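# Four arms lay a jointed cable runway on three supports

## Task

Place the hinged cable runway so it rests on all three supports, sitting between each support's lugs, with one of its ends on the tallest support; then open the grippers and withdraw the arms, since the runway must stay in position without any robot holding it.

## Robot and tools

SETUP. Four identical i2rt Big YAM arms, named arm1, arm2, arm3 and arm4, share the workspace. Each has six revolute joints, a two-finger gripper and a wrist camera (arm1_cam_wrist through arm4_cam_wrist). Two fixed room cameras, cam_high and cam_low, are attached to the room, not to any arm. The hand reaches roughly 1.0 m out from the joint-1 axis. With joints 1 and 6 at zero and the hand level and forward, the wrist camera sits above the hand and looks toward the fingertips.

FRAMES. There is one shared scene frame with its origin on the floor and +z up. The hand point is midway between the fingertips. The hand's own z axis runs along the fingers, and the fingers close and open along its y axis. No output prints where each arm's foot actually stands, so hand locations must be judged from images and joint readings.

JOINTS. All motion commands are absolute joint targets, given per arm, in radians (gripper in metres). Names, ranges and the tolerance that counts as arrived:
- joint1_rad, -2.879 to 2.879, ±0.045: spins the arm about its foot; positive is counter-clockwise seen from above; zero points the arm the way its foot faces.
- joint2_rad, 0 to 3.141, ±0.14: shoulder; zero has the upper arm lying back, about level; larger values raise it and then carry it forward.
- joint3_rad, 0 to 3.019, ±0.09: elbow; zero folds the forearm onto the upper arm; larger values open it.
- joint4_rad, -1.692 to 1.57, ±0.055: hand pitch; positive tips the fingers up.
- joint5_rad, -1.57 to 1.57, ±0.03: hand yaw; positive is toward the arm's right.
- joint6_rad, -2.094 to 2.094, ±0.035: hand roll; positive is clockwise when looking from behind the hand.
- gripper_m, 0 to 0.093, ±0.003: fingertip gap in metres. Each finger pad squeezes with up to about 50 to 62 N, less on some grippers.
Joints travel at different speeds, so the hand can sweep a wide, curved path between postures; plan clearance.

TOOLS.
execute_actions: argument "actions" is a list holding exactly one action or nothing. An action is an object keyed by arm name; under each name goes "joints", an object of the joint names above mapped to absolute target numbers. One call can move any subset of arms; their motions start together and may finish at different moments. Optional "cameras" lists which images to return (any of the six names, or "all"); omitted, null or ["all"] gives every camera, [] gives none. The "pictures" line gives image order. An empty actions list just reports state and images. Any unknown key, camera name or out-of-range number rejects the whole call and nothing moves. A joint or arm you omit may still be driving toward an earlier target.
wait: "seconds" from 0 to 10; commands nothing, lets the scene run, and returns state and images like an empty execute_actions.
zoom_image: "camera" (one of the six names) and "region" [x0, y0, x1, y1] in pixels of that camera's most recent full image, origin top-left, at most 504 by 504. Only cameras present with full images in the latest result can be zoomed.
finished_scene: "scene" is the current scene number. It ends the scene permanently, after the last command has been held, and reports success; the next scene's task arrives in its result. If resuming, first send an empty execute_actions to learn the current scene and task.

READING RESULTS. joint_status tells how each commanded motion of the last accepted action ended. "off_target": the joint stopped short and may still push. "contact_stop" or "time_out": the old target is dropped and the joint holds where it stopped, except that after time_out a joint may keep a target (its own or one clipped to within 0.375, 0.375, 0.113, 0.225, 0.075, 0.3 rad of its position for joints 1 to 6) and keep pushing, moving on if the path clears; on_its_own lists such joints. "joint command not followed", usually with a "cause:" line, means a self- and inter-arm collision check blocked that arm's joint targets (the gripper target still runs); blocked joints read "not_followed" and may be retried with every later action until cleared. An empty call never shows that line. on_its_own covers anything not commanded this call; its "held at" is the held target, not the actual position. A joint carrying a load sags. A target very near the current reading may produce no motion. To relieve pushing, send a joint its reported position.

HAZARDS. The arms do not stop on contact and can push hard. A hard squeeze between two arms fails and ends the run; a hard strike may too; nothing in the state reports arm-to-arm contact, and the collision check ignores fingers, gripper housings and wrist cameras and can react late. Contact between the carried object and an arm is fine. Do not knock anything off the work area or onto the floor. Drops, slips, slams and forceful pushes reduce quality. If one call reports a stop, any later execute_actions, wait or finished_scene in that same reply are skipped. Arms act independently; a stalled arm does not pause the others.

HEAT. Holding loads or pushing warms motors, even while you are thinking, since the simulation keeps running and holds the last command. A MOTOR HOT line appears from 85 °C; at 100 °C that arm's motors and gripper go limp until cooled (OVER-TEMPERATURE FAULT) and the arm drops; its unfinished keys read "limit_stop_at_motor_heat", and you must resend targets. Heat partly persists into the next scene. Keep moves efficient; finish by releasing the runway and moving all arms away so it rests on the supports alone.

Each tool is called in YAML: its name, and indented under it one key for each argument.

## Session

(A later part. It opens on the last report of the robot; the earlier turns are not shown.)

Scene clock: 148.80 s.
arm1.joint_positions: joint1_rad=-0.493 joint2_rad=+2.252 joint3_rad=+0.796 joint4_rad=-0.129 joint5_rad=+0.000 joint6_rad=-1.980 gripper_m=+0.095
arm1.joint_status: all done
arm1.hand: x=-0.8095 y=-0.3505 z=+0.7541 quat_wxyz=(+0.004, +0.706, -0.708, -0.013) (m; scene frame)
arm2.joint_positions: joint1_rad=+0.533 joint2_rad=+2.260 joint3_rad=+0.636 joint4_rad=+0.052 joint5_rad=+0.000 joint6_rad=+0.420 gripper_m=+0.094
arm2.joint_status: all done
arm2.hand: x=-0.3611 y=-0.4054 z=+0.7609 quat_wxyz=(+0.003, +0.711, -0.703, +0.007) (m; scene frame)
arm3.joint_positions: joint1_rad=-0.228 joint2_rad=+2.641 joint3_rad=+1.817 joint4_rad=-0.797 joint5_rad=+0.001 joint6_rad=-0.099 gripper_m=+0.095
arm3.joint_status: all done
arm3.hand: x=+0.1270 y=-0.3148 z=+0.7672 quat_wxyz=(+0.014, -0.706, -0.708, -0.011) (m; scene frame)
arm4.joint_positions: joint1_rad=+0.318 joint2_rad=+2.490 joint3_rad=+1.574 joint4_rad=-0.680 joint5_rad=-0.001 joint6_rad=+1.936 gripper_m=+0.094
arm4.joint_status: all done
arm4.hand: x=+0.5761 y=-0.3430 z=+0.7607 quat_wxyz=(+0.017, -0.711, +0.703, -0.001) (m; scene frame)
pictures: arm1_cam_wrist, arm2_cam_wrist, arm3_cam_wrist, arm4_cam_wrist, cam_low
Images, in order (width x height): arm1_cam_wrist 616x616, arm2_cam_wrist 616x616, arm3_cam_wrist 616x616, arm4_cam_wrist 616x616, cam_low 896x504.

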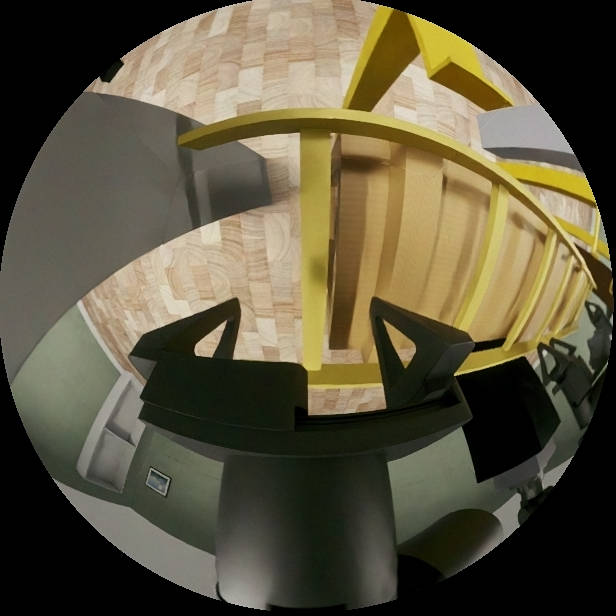

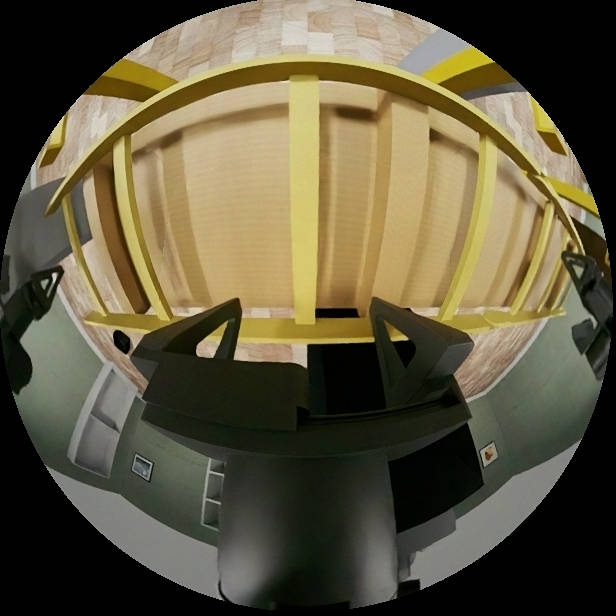

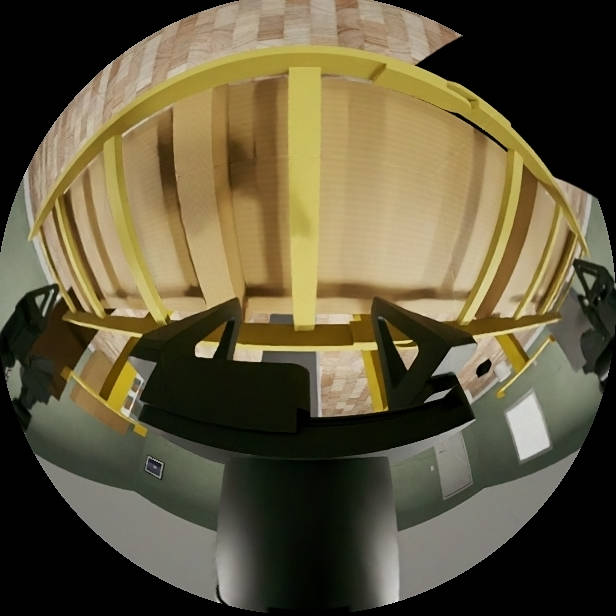

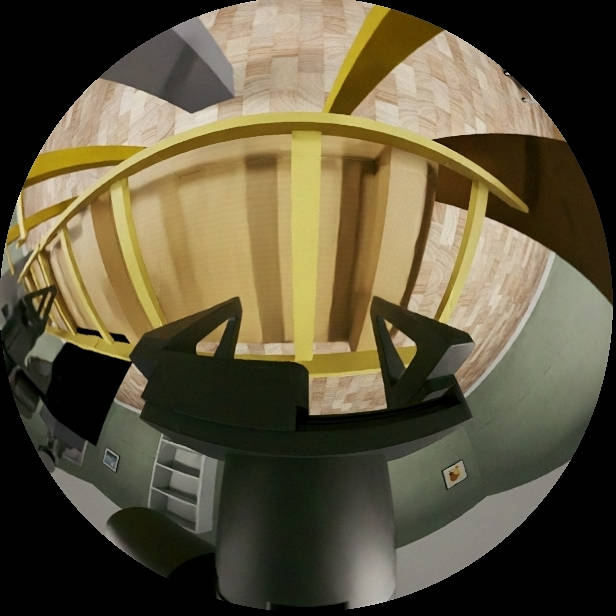

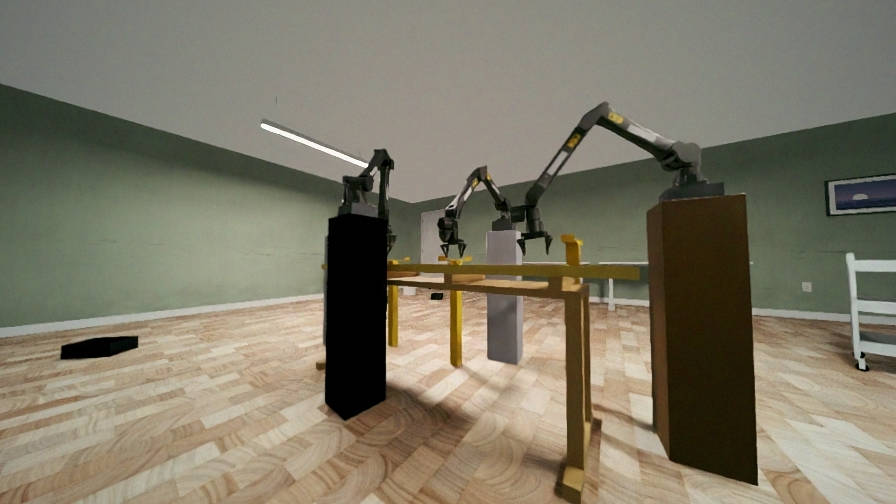

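execute_actions:
  actions:
    - {"arm1":{"joints":{"joint1_rad":-0.505,"joint2_rad":2.455,"joint3_rad":0.9,"joint4_rad":0.021}},"arm2":{"joints":{"joint2_rad":2.519,"joint3_rad":0.76,"joint4_rad":0.216}},"arm3":{"joints":{"joint2_rad":2.785,"joint3_rad":1.972,"joint4_rad":-0.726}},"arm4":{"joints":{"joint2_rad":2.639,"joint3_rad":1.655,"joint4_rad":-0.558}}}
  cameras: ["arm1_cam_wrist","arm2_cam_wrist","arm3_cam_wrist","arm4_cam_wrist","cam_low"]

Scene clock: 159.53 s.
arm1.joint_positions: joint1_rad=-0.493 joint2_rad=+2.462 joint3_rad=+0.899 joint4_rad=+0.014 joint5_rad=+0.000 joint6_rad=-1.981 gripper_m=+0.095
arm1.joint_status: all done
arm1.hand: x=-0.7976 y=-0.3556 z=+0.6852 quat_wxyz=(-0.002, +0.706, -0.708, +0.003) (m; scene frame)
arm2.joint_positions: joint1_rad=+0.533 joint2_rad=+2.516 joint3_rad=+0.760 joint4_rad=+0.206 joint5_rad=+0.000 joint6_rad=+0.421 gripper_m=+0.094
arm2.joint_status: all done
arm2.hand: x=-0.3645 y=-0.3978 z=+0.6845 quat_wxyz=(-0.001, +0.711, -0.704, -0.004) (m; scene frame)
arm3.joint_positions: joint1_rad=-0.228 joint2_rad=+2.781 joint3_rad=+1.938 joint4_rad=-0.733 joint5_rad=+0.001 joint6_rad=-0.099 gripper_m=+0.095
arm3.joint_status: all done
arm3.hand: x=+0.1248 y=-0.3345 z=+0.7099 quat_wxyz=(+0.000, -0.706, -0.708, +0.006) (m; scene frame)
arm4.joint_positions: joint1_rad=+0.318 joint2_rad=+2.636 joint3_rad=+1.649 joint4_rad=-0.569 joint5_rad=-0.001 joint6_rad=+1.937 gripper_m=+0.094
arm4.joint_status: all done
arm4.hand: x=+0.5669 y=-0.3457 z=+0.6933 quat_wxyz=(-0.001, -0.711, +0.703, +0.007) (m; scene frame)
pictures: arm1_cam_wrist, arm2_cam_wrist, arm3_cam_wrist, arm4_cam_wrist, cam_low
Images, in order (width x height): arm1_cam_wrist 616x616, arm2_cam_wrist 616x616, arm3_cam_wrist 616x616, arm4_cam_wrist 616x616, cam_low 896x504.

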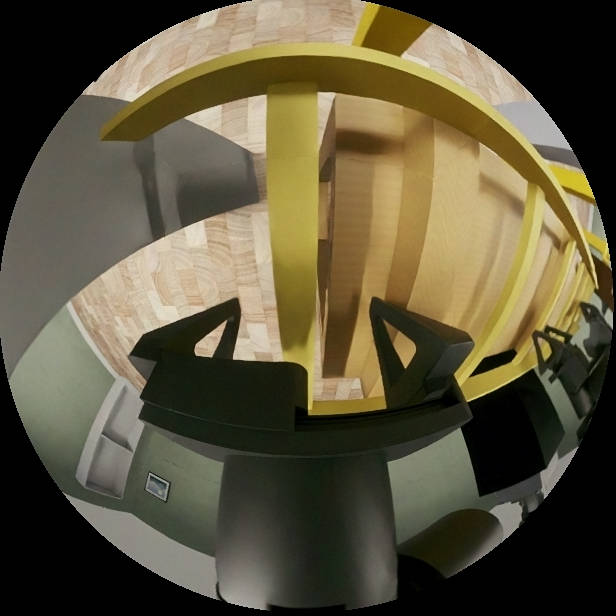

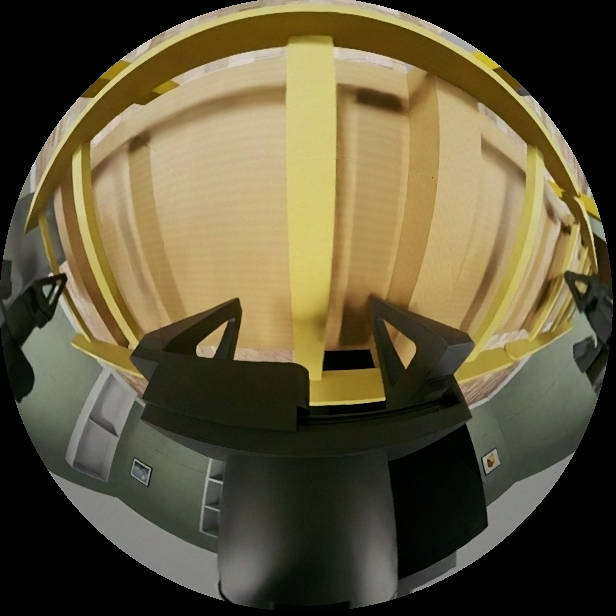

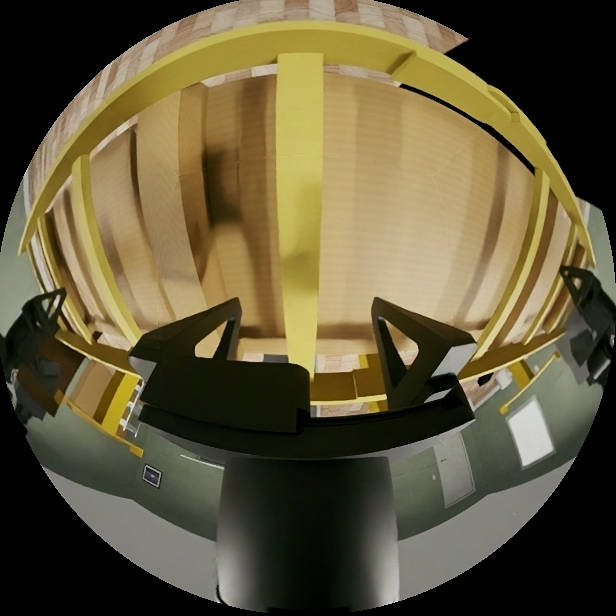

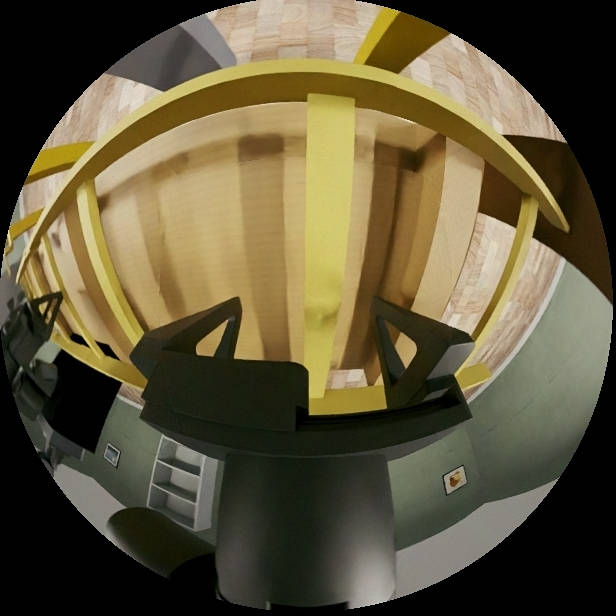

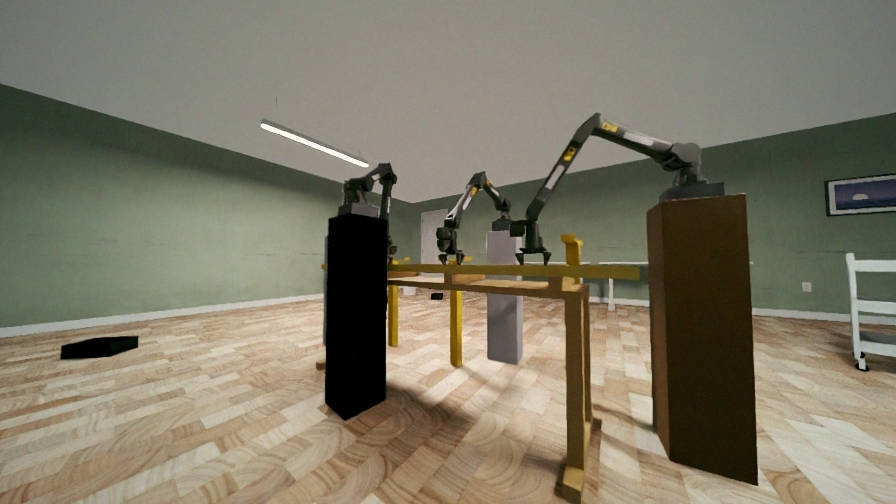

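execute_actions:
  actions:
    - {"arm1":{"joints":{"joint2_rad":2.548,"joint3_rad":0.934,"joint4_rad":0.07}},"arm2":{"joints":{"joint2_rad":2.612,"joint3_rad":0.808,"joint4_rad":0.252}},"arm3":{"joints":{"joint2_rad":2.815,"joint3_rad":1.875,"joint4_rad":-0.628}},"arm4":{"joints":{"joint2_rad":2.706,"joint3_rad":1.68,"joint4_rad":-0.528}}}
  cameras: ["arm1_cam_wrist","arm2_cam_wrist","arm3_cam_wrist","arm4_cam_wrist","cam_low"]

Scene clock: 171.97 s.
arm1.joint_positions: joint1_rad=-0.493 joint2_rad=+2.547 joint3_rad=+0.936 joint4_rad=+0.063 joint5_rad=+0.000 joint6_rad=-1.981 gripper_m=+0.095
arm1.joint_status: all done
arm1.hand: x=-0.8011 y=-0.3540 z=+0.6564 quat_wxyz=(-0.003, +0.706, -0.708, +0.004) (m; scene frame)
arm2.joint_positions: joint1_rad=+0.533 joint2_rad=+2.598 joint3_rad=+0.810 joint4_rad=+0.243 joint5_rad=+0.000 joint6_rad=+0.421 gripper_m=+0.094
arm2.joint_status: all done
arm2.hand: x=-0.3650 y=-0.3967 z=+0.6579 quat_wxyz=(-0.002, +0.711, -0.704, -0.006) (m; scene frame)
arm3.joint_positions: joint1_rad=-0.228 joint2_rad=+2.802 joint3_rad=+1.881 joint4_rad=-0.641 joint5_rad=+0.001 joint6_rad=-0.099 gripper_m=+0.095
arm3.joint_status: all done
arm3.hand: x=+0.1263 y=-0.3169 z=+0.6832 quat_wxyz=(-0.005, -0.706, -0.708, +0.011) (m; scene frame)
arm4.joint_positions: joint1_rad=+0.318 joint2_rad=+2.689 joint3_rad=+1.664 joint4_rad=-0.540 joint5_rad=-0.001 joint6_rad=+1.937 gripper_m=+0.094
arm4.joint_status: all done
arm4.hand: x=+0.5747 y=-0.3422 z=+0.6661 quat_wxyz=(+0.003, -0.711, +0.703, +0.006) (m; scene frame)
pictures: arm1_cam_wrist, arm2_cam_wrist, arm3_cam_wrist, arm4_cam_wrist, cam_low
Images, in order (width x height): arm1_cam_wrist 616x616, arm2_cam_wrist 616x616, arm3_cam_wrist 616x616, arm4_cam_wrist 616x616, cam_low 896x504.

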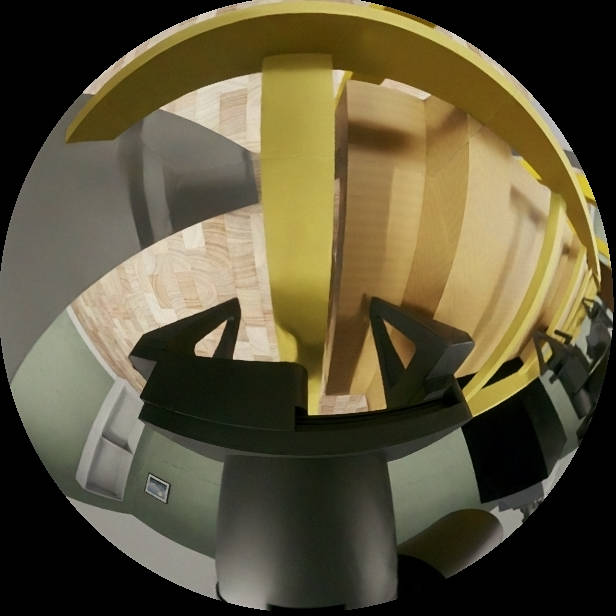

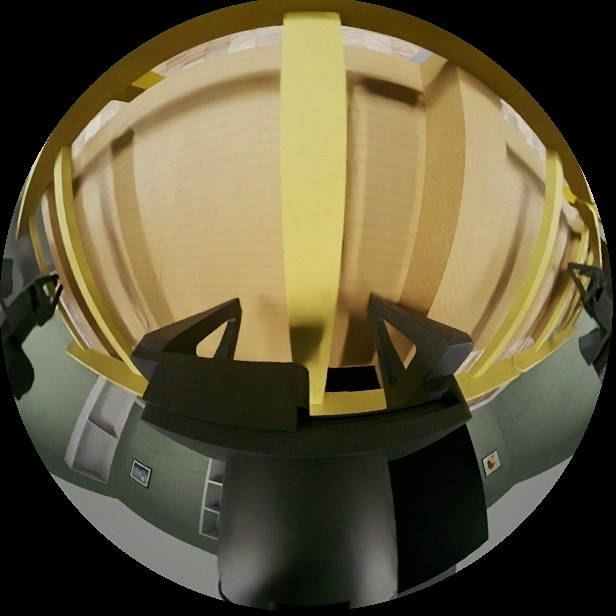

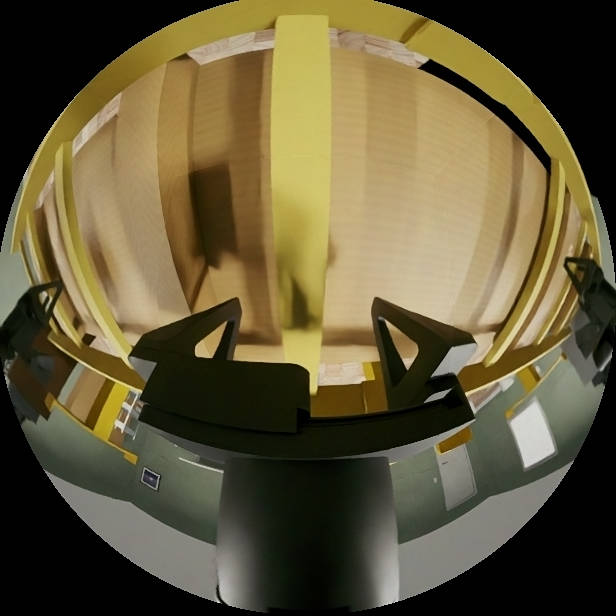

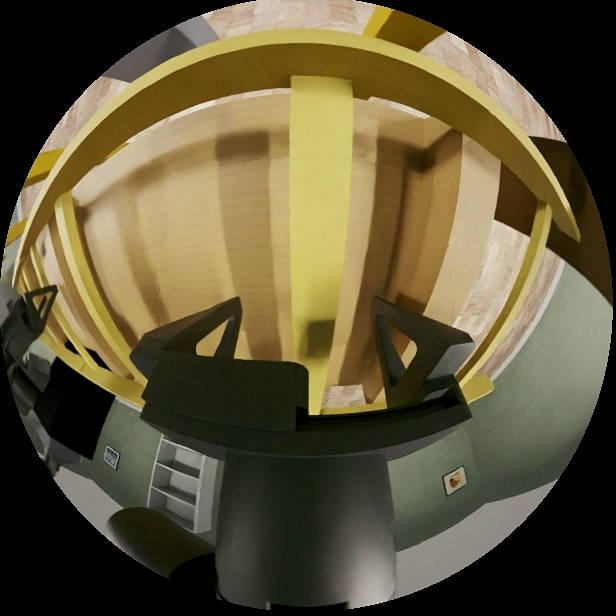

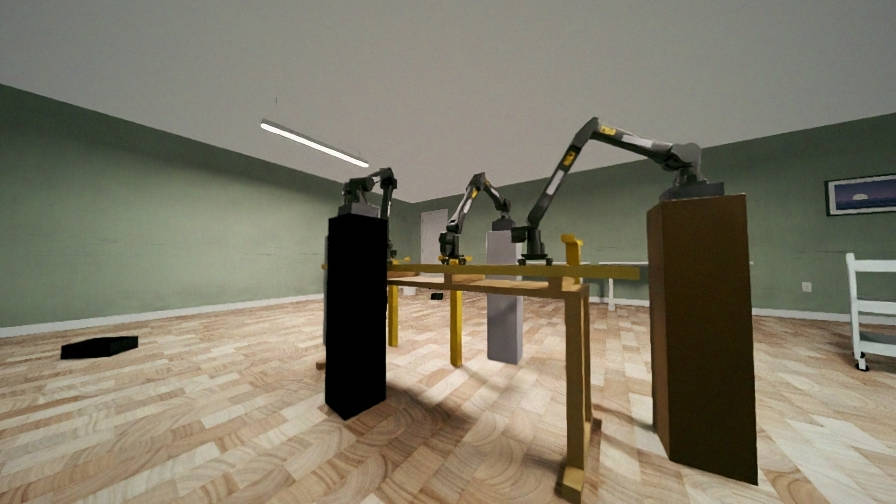

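execute_actions:
  actions:
    - {"arm1":{"joints":{"joint2_rad":2.573,"joint4_rad":0.095}},"arm2":{"joints":{"joint2_rad":2.645,"joint4_rad":0.287}},"arm3":{"joints":{"joint2_rad":2.87,"joint4_rad":-0.575}},"arm4":{"joints":{"joint2_rad":2.735,"joint4_rad":-0.5}}}
  cameras: ["arm3_cam_wrist","arm4_cam_wrist"]

Scene clock: 177.90 s.
arm1.joint_positions: joint1_rad=-0.493 joint2_rad=+2.560 joint3_rad=+0.936 joint4_rad=+0.085 joint5_rad=+0.000 joint6_rad=-1.981 gripper_m=+0.095
arm1.joint_status: all done
arm1.hand: x=-0.8023 y=-0.3534 z=+0.6518 quat_wxyz=(-0.004, +0.706, -0.708, +0.007) (m; scene frame)
arm2.joint_positions: joint1_rad=+0.533 joint2_rad=+2.625 joint3_rad=+0.810 joint4_rad=+0.274 joint5_rad=+0.000 joint6_rad=+0.421 gripper_m=+0.094
arm2.joint_status: all done
arm2.hand: x=-0.3626 y=-0.4020 z=+0.6506 quat_wxyz=(-0.003, +0.711, -0.704, -0.008) (m; scene frame)
arm3.joint_positions: joint1_rad=-0.228 joint2_rad=+2.862 joint3_rad=+1.881 joint4_rad=-0.587 joint5_rad=+0.001 joint6_rad=-0.099 gripper_m=+0.095
arm3.joint_status: all done
arm3.hand: x=+0.1277 y=-0.3000 z=+0.6463 quat_wxyz=(-0.003, -0.706, -0.708, +0.009) (m; scene frame)
arm4.joint_positions: joint1_rad=+0.318 joint2_rad=+2.710 joint3_rad=+1.664 joint4_rad=-0.515 joint5_rad=-0.001 joint6_rad=+1.937 gripper_m=+0.094
arm4.joint_status: all done
arm4.hand: x=+0.5786 y=-0.3405 z=+0.6538 quat_wxyz=(+0.001, -0.711, +0.703, +0.006) (m; scene frame)
pictures: arm3_cam_wrist, arm4_cam_wrist
Images, in order (width x height): arm3_cam_wrist 616x616, arm4_cam_wrist 616x616.

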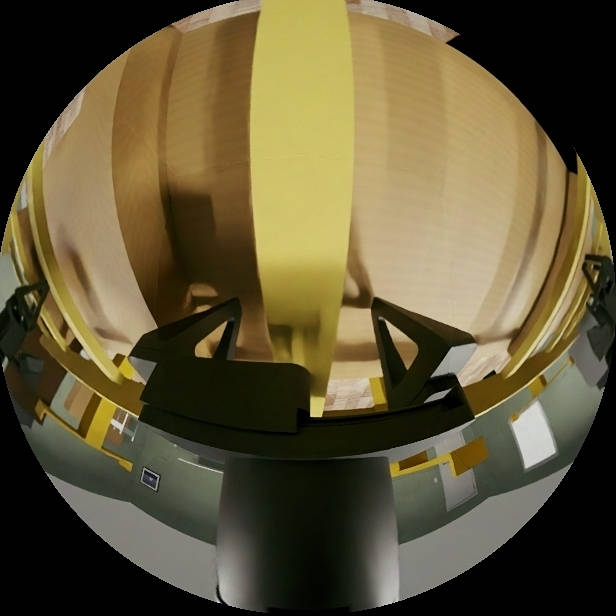

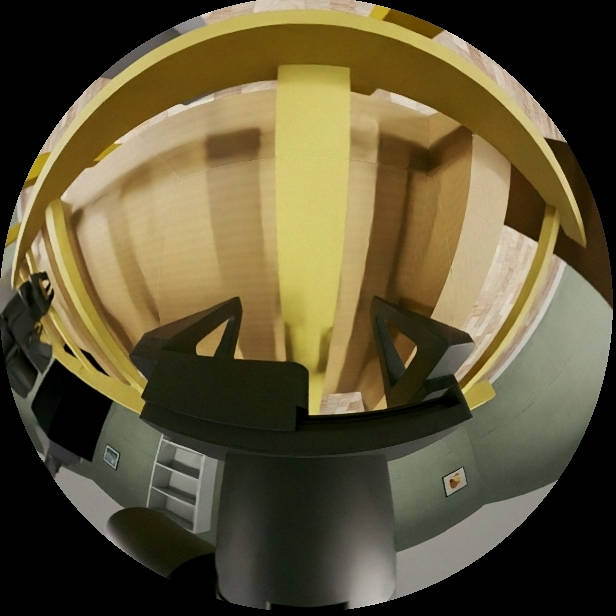

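execute_actions:
  actions:
    - {"arm1":{"joints":{"gripper_m":0}},"arm2":{"joints":{"gripper_m":0}},"arm3":{"joints":{"gripper_m":0}},"arm4":{"joints":{"gripper_m":0}}}
  cameras: ["arm1_cam_wrist","arm2_cam_wrist","arm3_cam_wrist","arm4_cam_wrist"]

Scene clock: 181.80 s.
arm1.joint_positions: joint1_rad=-0.494 joint2_rad=+2.561 joint3_rad=+0.935 joint4_rad=+0.086 joint5_rad=+0.002 joint6_rad=-1.985 gripper_m=+0.023
arm1.joint_status: gripper_m off_target (ended at +0.023, target +0.000)
arm1.hand: x=-0.8033 y=-0.3535 z=+0.6516 quat_wxyz=(-0.003, +0.707, -0.707, +0.007) (m; scene frame)
arm2.joint_positions: joint1_rad=+0.533 joint2_rad=+2.626 joint3_rad=+0.810 joint4_rad=+0.274 joint5_rad=+0.002 joint6_rad=+0.420 gripper_m=+0.023
arm2.joint_status: gripper_m off_target (ended at +0.023, target +0.000)
arm2.hand: x=-0.3621 y=-0.4020 z=+0.6504 quat_wxyz=(-0.004, +0.711, -0.703, -0.007) (m; scene frame)
arm3.joint_positions: joint1_rad=-0.226 joint2_rad=+2.862 joint3_rad=+1.881 joint4_rad=-0.587 joint5_rad=-0.003 joint6_rad=-0.094 gripper_m=+0.021
arm3.joint_status: gripper_m off_target (ended at +0.021, target +0.000)
arm3.hand: x=+0.1296 y=-0.3002 z=+0.6462 quat_wxyz=(-0.004, -0.707, -0.707, +0.008) (m; scene frame)
arm4.joint_positions: joint1_rad=+0.318 joint2_rad=+2.710 joint3_rad=+1.664 joint4_rad=-0.514 joint5_rad=-0.002 joint6_rad=+1.946 gripper_m=+0.023
arm4.joint_status: gripper_m off_target (ended at +0.023, target +0.000)
arm4.hand: x=+0.5786 y=-0.3406 z=+0.6538 quat_wxyz=(+0.001, -0.707, +0.707, +0.006) (m; scene frame)
pictures: arm1_cam_wrist, arm2_cam_wrist, arm3_cam_wrist, arm4_cam_wrist
Images, in order (width x height): arm1_cam_wrist 616x616, arm2_cam_wrist 616x616, arm3_cam_wrist 616x616, arm4_cam_wrist 616x616.

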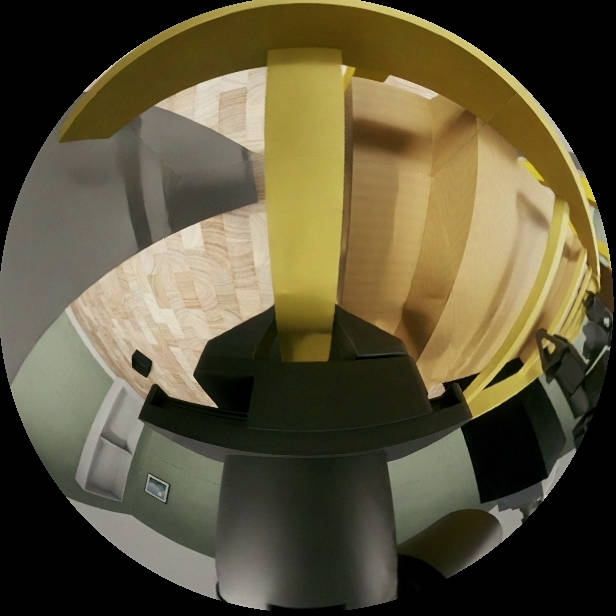

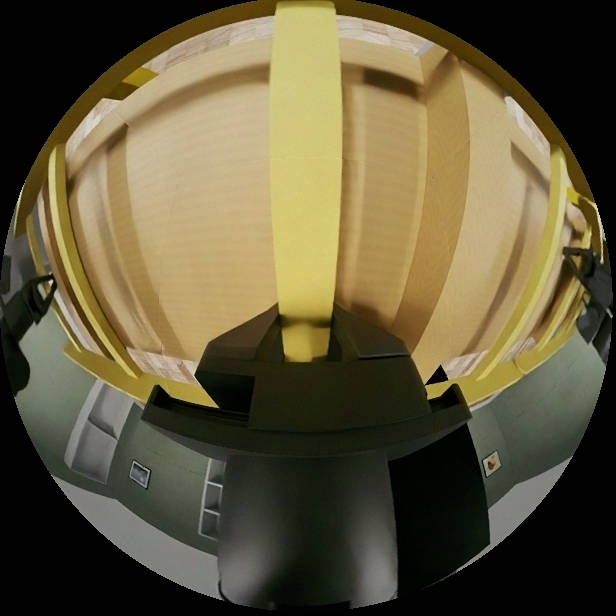

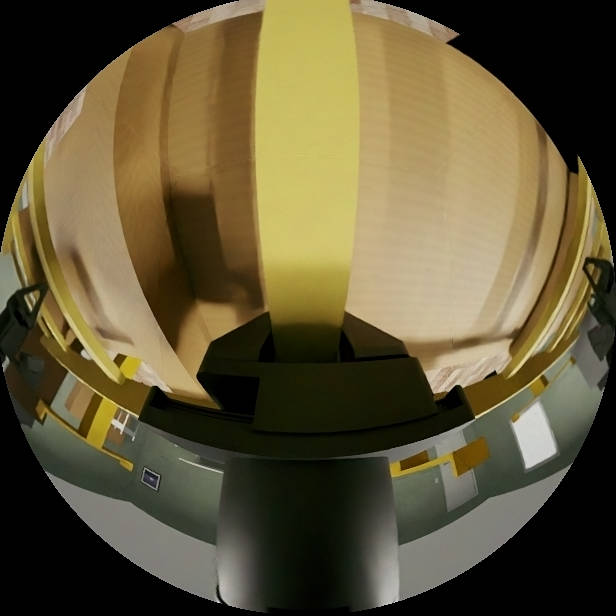

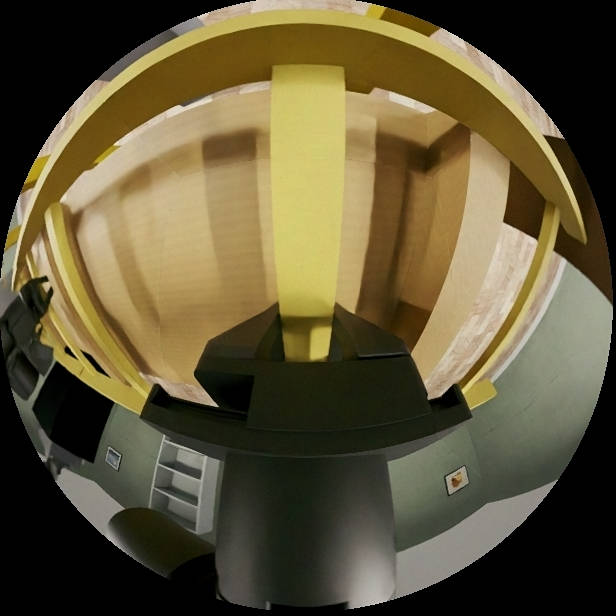

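execute_actions:
  actions:
    - {"arm1":{"joints":{"joint2_rad":2.405,"joint3_rad":0.868,"joint4_rad":-0.004}},"arm2":{"joints":{"joint2_rad":2.458,"joint3_rad":0.728,"joint4_rad":0.188}},"arm3":{"joints":{"joint2_rad":2.74,"joint3_rad":1.798,"joint4_rad":-0.62}},"arm4":{"joints":{"joint2_rad":2.59,"joint3_rad":1.598,"joint4_rad":-0.565}}}
  cameras: ["cam_high","cam_low"]

Scene clock: 195.67 s.
arm1.joint_positions: joint1_rad=-0.494 joint2_rad=+2.441 joint3_rad=+0.886 joint4_rad=+0.000 joint5_rad=-0.003 joint6_rad=-1.998 gripper_m=+0.023
arm1.joint_status: all done
arm1.hand: x=-0.7997 y=-0.3542 z=+0.6922 quat_wxyz=(-0.003, +0.712, -0.702, +0.000) (m; scene frame)
arm2.joint_positions: joint1_rad=+0.515 joint2_rad=+2.544 joint3_rad=+0.775 joint4_rad=+0.218 joint5_rad=+0.009 joint6_rad=+0.391 gripper_m=+0.023
arm2.joint_status: all done
arm2.hand: x=-0.3576 y=-0.3959 z=+0.6755 quat_wxyz=(-0.006, +0.715, -0.699, -0.001) (m; scene frame)
arm3.joint_positions: joint1_rad=-0.222 joint2_rad=+2.815 joint3_rad=+1.808 joint4_rad=-0.576 joint5_rad=+0.002 joint6_rad=-0.104 gripper_m=+0.021
arm3.joint_status: all done
arm3.hand: x=+0.1326 y=-0.2861 z=+0.6586 quat_wxyz=(+0.002, -0.702, -0.712, +0.003) (m; scene frame)
arm4.joint_positions: joint1_rad=+0.294 joint2_rad=+2.682 joint3_rad=+1.620 joint4_rad=-0.514 joint5_rad=+0.016 joint6_rad=+1.912 gripper_m=+0.023
arm4.joint_status: all done
arm4.hand: x=+0.5835 y=-0.3203 z=+0.6618 quat_wxyz=(+0.012, -0.711, +0.703, +0.011) (m; scene frame)
pictures: cam_high, cam_low
Images, in order (width x height): cam_high 896x504, cam_low 896x504.

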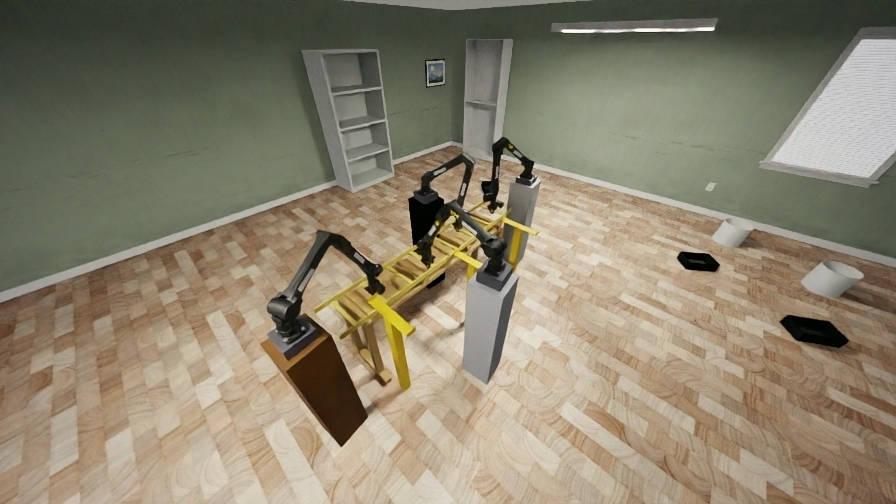

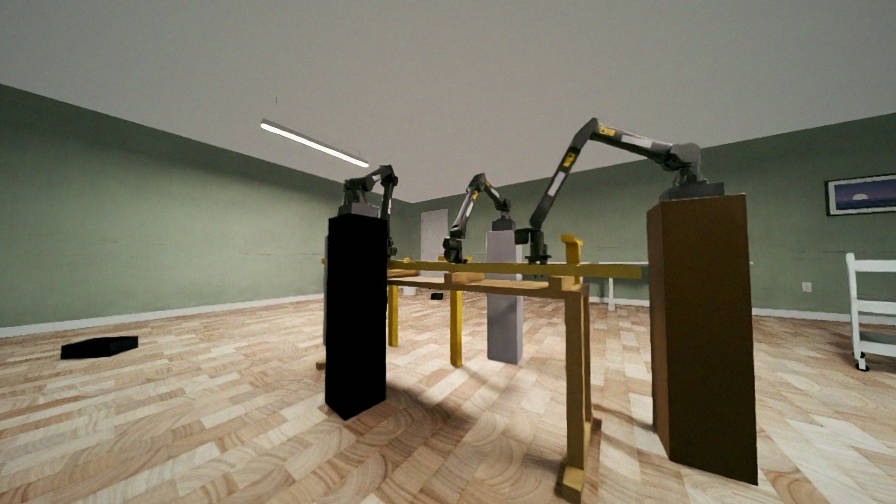

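execute_actions:
  actions:
    - {"arm1":{"joints":{"joint2_rad":2.165,"joint3_rad":0.775,"joint4_rad":-0.135}},"arm2":{"joints":{"joint2_rad":2.14,"joint3_rad":0.615,"joint4_rad":0.05}},"arm3":{"joints":{"joint2_rad":2.505,"joint3_rad":1.697,"joint4_rad":-0.674}},"arm4":{"joints":{"joint2_rad":2.35,"joint3_rad":1.52,"joint4_rad":-0.642}}}
  cameras: ["cam_high","cam_low"]

Scene clock: 202.47 s.
arm1.joint_positions: joint1_rad=-0.495 joint2_rad=+2.192 joint3_rad=+0.778 joint4_rad=-0.131 joint5_rad=-0.001 joint6_rad=-1.991 gripper_m=+0.023
arm1.joint_status: all done
arm1.hand: x=-0.8002 y=-0.3550 z=+0.7733 quat_wxyz=(-0.004, +0.709, -0.705, +0.005) (m; scene frame)
arm2.joint_positions: joint1_rad=+0.524 joint2_rad=+2.227 joint3_rad=+0.621 joint4_rad=+0.054 joint5_rad=+0.014 joint6_rad=+0.408 gripper_m=+0.023
arm2.joint_status: all done
arm2.hand: x=-0.3576 y=-0.3999 z=+0.7703 quat_wxyz=(-0.008, +0.712, -0.703, +0.000) (m; scene frame)
arm3.joint_positions: joint1_rad=-0.220 joint2_rad=+2.591 joint3_rad=+1.681 joint4_rad=-0.659 joint5_rad=+0.000 joint6_rad=-0.093 gripper_m=+0.021
arm3.joint_status: all done
arm3.hand: x=+0.1339 y=-0.2966 z=+0.7636 quat_wxyz=(-0.003, -0.705, -0.709, +0.008) (m; scene frame)
arm4.joint_positions: joint1_rad=+0.314 joint2_rad=+2.448 joint3_rad=+1.502 joint4_rad=-0.616 joint5_rad=+0.010 joint6_rad=+1.941 gripper_m=+0.023
arm4.joint_status: all done
arm4.hand: x=+0.5824 y=-0.3362 z=+0.7682 quat_wxyz=(+0.004, -0.708, +0.706, +0.011) (m; scene frame)
pictures: cam_high, cam_low
Images, in order (width x height): cam_high 896x504, cam_low 896x504.

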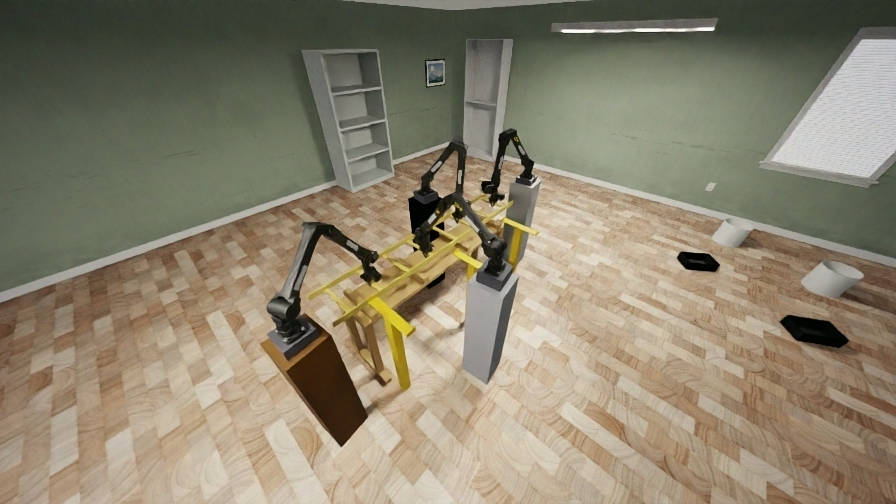

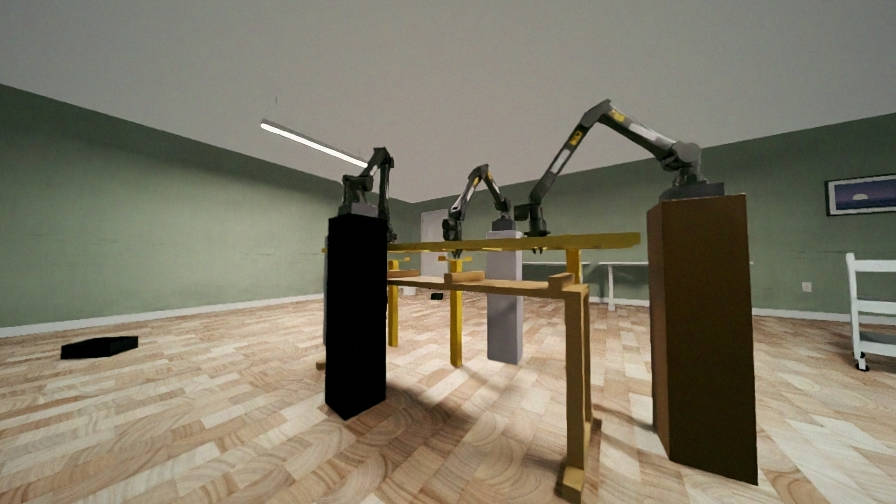

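execute_actions:
  actions:
    - {"arm1":{"joints":{"joint2_rad":1.903,"joint3_rad":0.73,"joint4_rad":-0.351}},"arm2":{"joints":{"joint2_rad":1.824,"joint3_rad":0.553,"joint4_rad":-0.198}},"arm3":{"joints":{"joint2_rad":2.333,"joint3_rad":1.644,"joint4_rad":-0.784}},"arm4":{"joints":{"joint2_rad":2.18,"joint3_rad":1.5,"joint4_rad":-0.785}}}
  cameras: ["cam_high","cam_low","arm4_cam_wrist"]

Scene clock: 209.30 s.
arm1.joint_positions: joint1_rad=-0.498 joint2_rad=+1.929 joint3_rad=+0.727 joint4_rad=-0.344 joint5_rad=-0.002 joint6_rad=-1.993 gripper_m=+0.023
arm1.joint_status: all done
arm1.hand: x=-0.8006 y=-0.3562 z=+0.8568 quat_wxyz=(-0.004, +0.708, -0.706, +0.005) (m; scene frame)
arm2.joint_positions: joint1_rad=+0.525 joint2_rad=+1.904 joint3_rad=+0.546 joint4_rad=-0.190 joint5_rad=+0.014 joint6_rad=+0.411 gripper_m=+0.023
arm2.joint_status: all done
arm2.hand: x=-0.3579 y=-0.4009 z=+0.8555 quat_wxyz=(-0.008, +0.711, -0.703, -0.002) (m; scene frame)
arm3.joint_positions: joint1_rad=-0.220 joint2_rad=+2.423 joint3_rad=+1.624 joint4_rad=-0.771 joint5_rad=+0.000 joint6_rad=-0.091 gripper_m=+0.021
arm3.joint_status: all done
arm3.hand: x=+0.1348 y=-0.2983 z=+0.8491 quat_wxyz=(-0.003, -0.706, -0.708, +0.008) (m; scene frame)
arm4.joint_positions: joint1_rad=+0.319 joint2_rad=+2.280 joint3_rad=+1.469 joint4_rad=-0.762 joint5_rad=+0.007 joint6_rad=+1.947 gripper_m=+0.023
arm4.joint_status: all done
arm4.hand: x=+0.5829 y=-0.3407 z=+0.8541 quat_wxyz=(+0.008, -0.707, +0.707, +0.007) (m; scene frame)
pictures: arm4_cam_wrist, cam_high, cam_low
Images, in order (width x height): arm4_cam_wrist 616x616, cam_high 896x504, cam_low 896x504.

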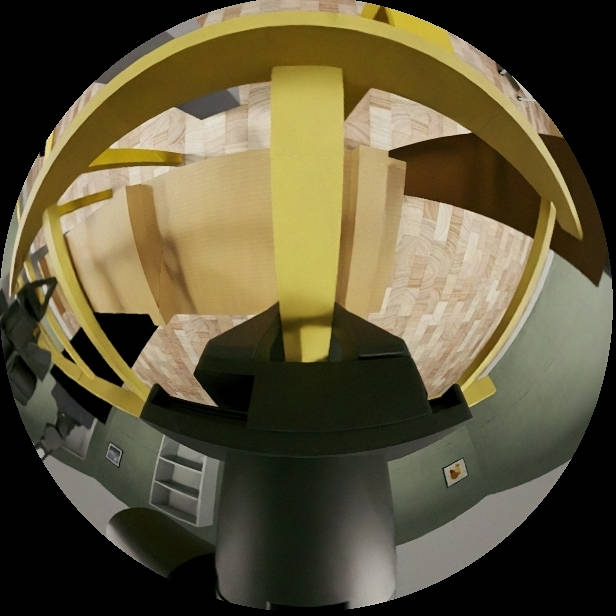

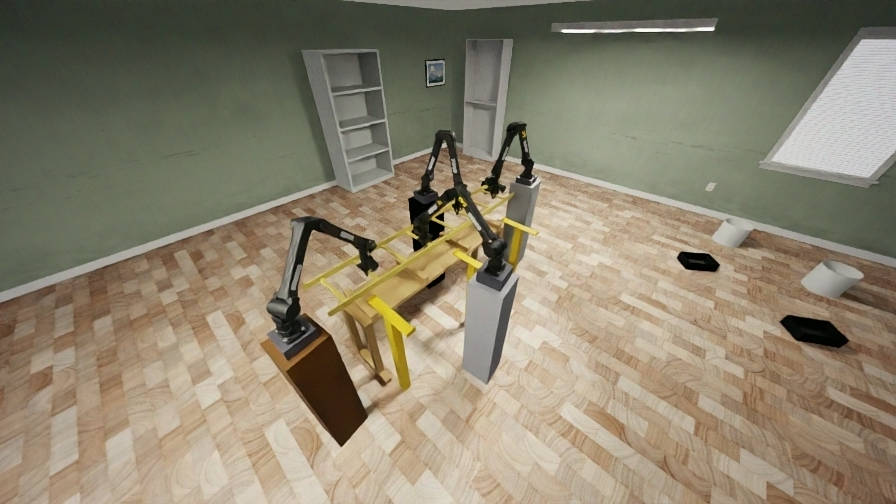

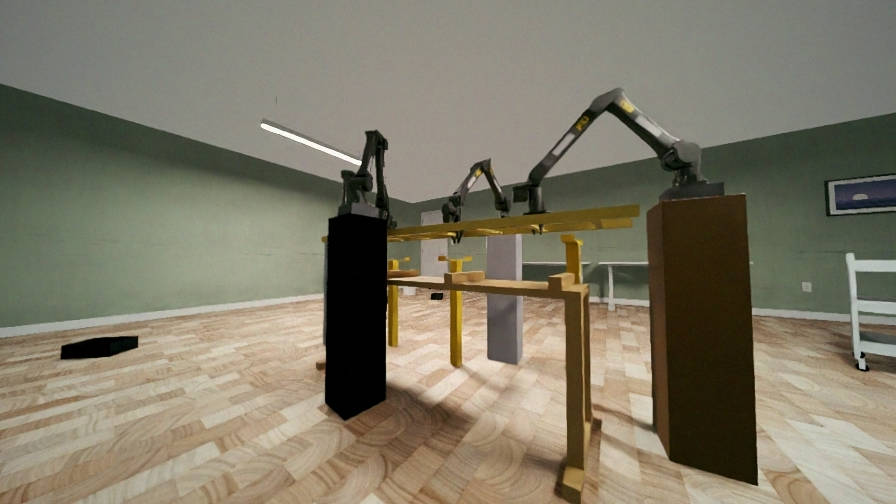

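zoom_image:
  camera: "cam_low"
  region: [430, 180, 670, 300]

Region (430, 180, 670, 300) of cam_low's 896x504 image, scaled by 2.100, with more detail than that image has.

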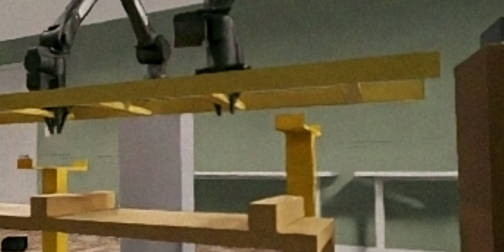

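execute_actions:
  actions:
    - {"arm1":{"joints":{"joint1_rad":-0.385,"joint2_rad":1.822,"joint3_rad":0.684,"joint4_rad":-0.385,"joint6_rad":-1.885}},"arm2":{"joints":{"joint1_rad":0.487,"joint2_rad":1.795,"joint3_rad":0.672,"joint4_rad":-0.335,"joint6_rad":0.375}},"arm3":{"joints":{"joint1_rad":-0.242,"joint2_rad":2.228,"joint3_rad":1.462,"joint4_rad":-0.715,"joint6_rad":-0.108}},"arm4":{"joints":{"joint1_rad":0.243,"joint2_rad":2.128,"joint3_rad":1.467,"joint4_rad":-0.8,"joint6_rad":1.875}}}
  cameras: ["cam_low","arm4_cam_wrist"]

zoom_image:
  camera: "cam_low"
  region: [430, 180, 670, 300]

Scene clock: 224.80 s.
arm1.joint_positions: joint1_rad=-0.390 joint2_rad=+1.856 joint3_rad=+0.677 joint4_rad=-0.383 joint5_rad=-0.005 joint6_rad=-1.890 gripper_m=+0.023
arm1.joint_status: all done
arm1.hand: x=-0.8059 y=-0.3130 z=+0.8739 quat_wxyz=(-0.003, +0.710, -0.704, -0.004) (m; scene frame)
arm2.joint_positions: joint1_rad=+0.484 joint2_rad=+1.893 joint3_rad=+0.654 joint4_rad=-0.302 joint5_rad=+0.013 joint6_rad=+0.364 gripper_m=+0.023
arm2.joint_status: all done
arm2.hand: x=-0.3626 y=-0.3570 z=+0.8695 quat_wxyz=(-0.010, +0.713, -0.701, -0.005) (m; scene frame)
arm3.joint_positions: joint1_rad=-0.235 joint2_rad=+2.327 joint3_rad=+1.447 joint4_rad=-0.704 joint5_rad=+0.006 joint6_rad=-0.110 gripper_m=+0.021
arm3.joint_status: all done
arm3.hand: x=+0.1292 y=-0.2504 z=+0.8584 quat_wxyz=(+0.004, -0.704, -0.710, +0.004) (m; scene frame)
arm4.joint_positions: joint1_rad=+0.236 joint2_rad=+2.254 joint3_rad=+1.434 joint4_rad=-0.762 joint5_rad=+0.011 joint6_rad=+1.860 gripper_m=+0.023
arm4.joint_status: all done
arm4.hand: x=+0.5779 y=-0.2912 z=+0.8602 quat_wxyz=(+0.014, -0.709, +0.705, +0.007) (m; scene frame)
pictures: arm4_cam_wrist, cam_low
Images, in order (width x height): arm4_cam_wrist 616x616, cam_low 896x504.

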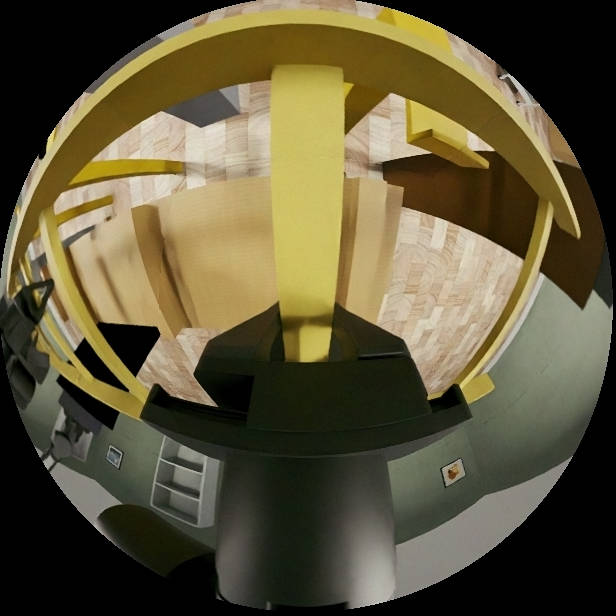

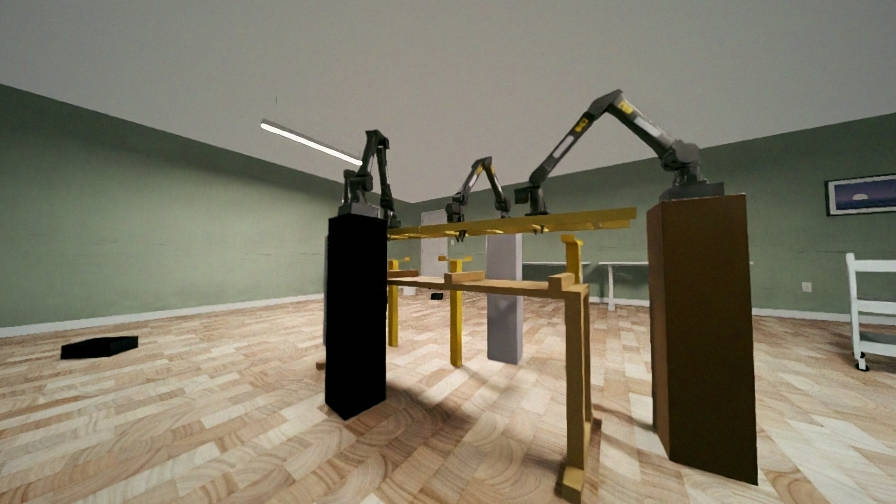

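Region (430, 180, 670, 300) of cam_low's 896x504 image, scaled by 2.100, with more detail than that image has.

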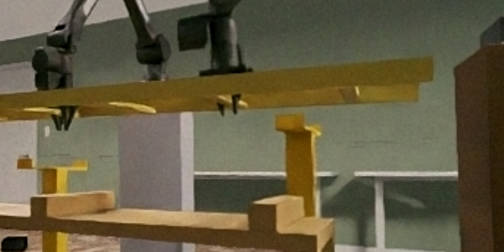

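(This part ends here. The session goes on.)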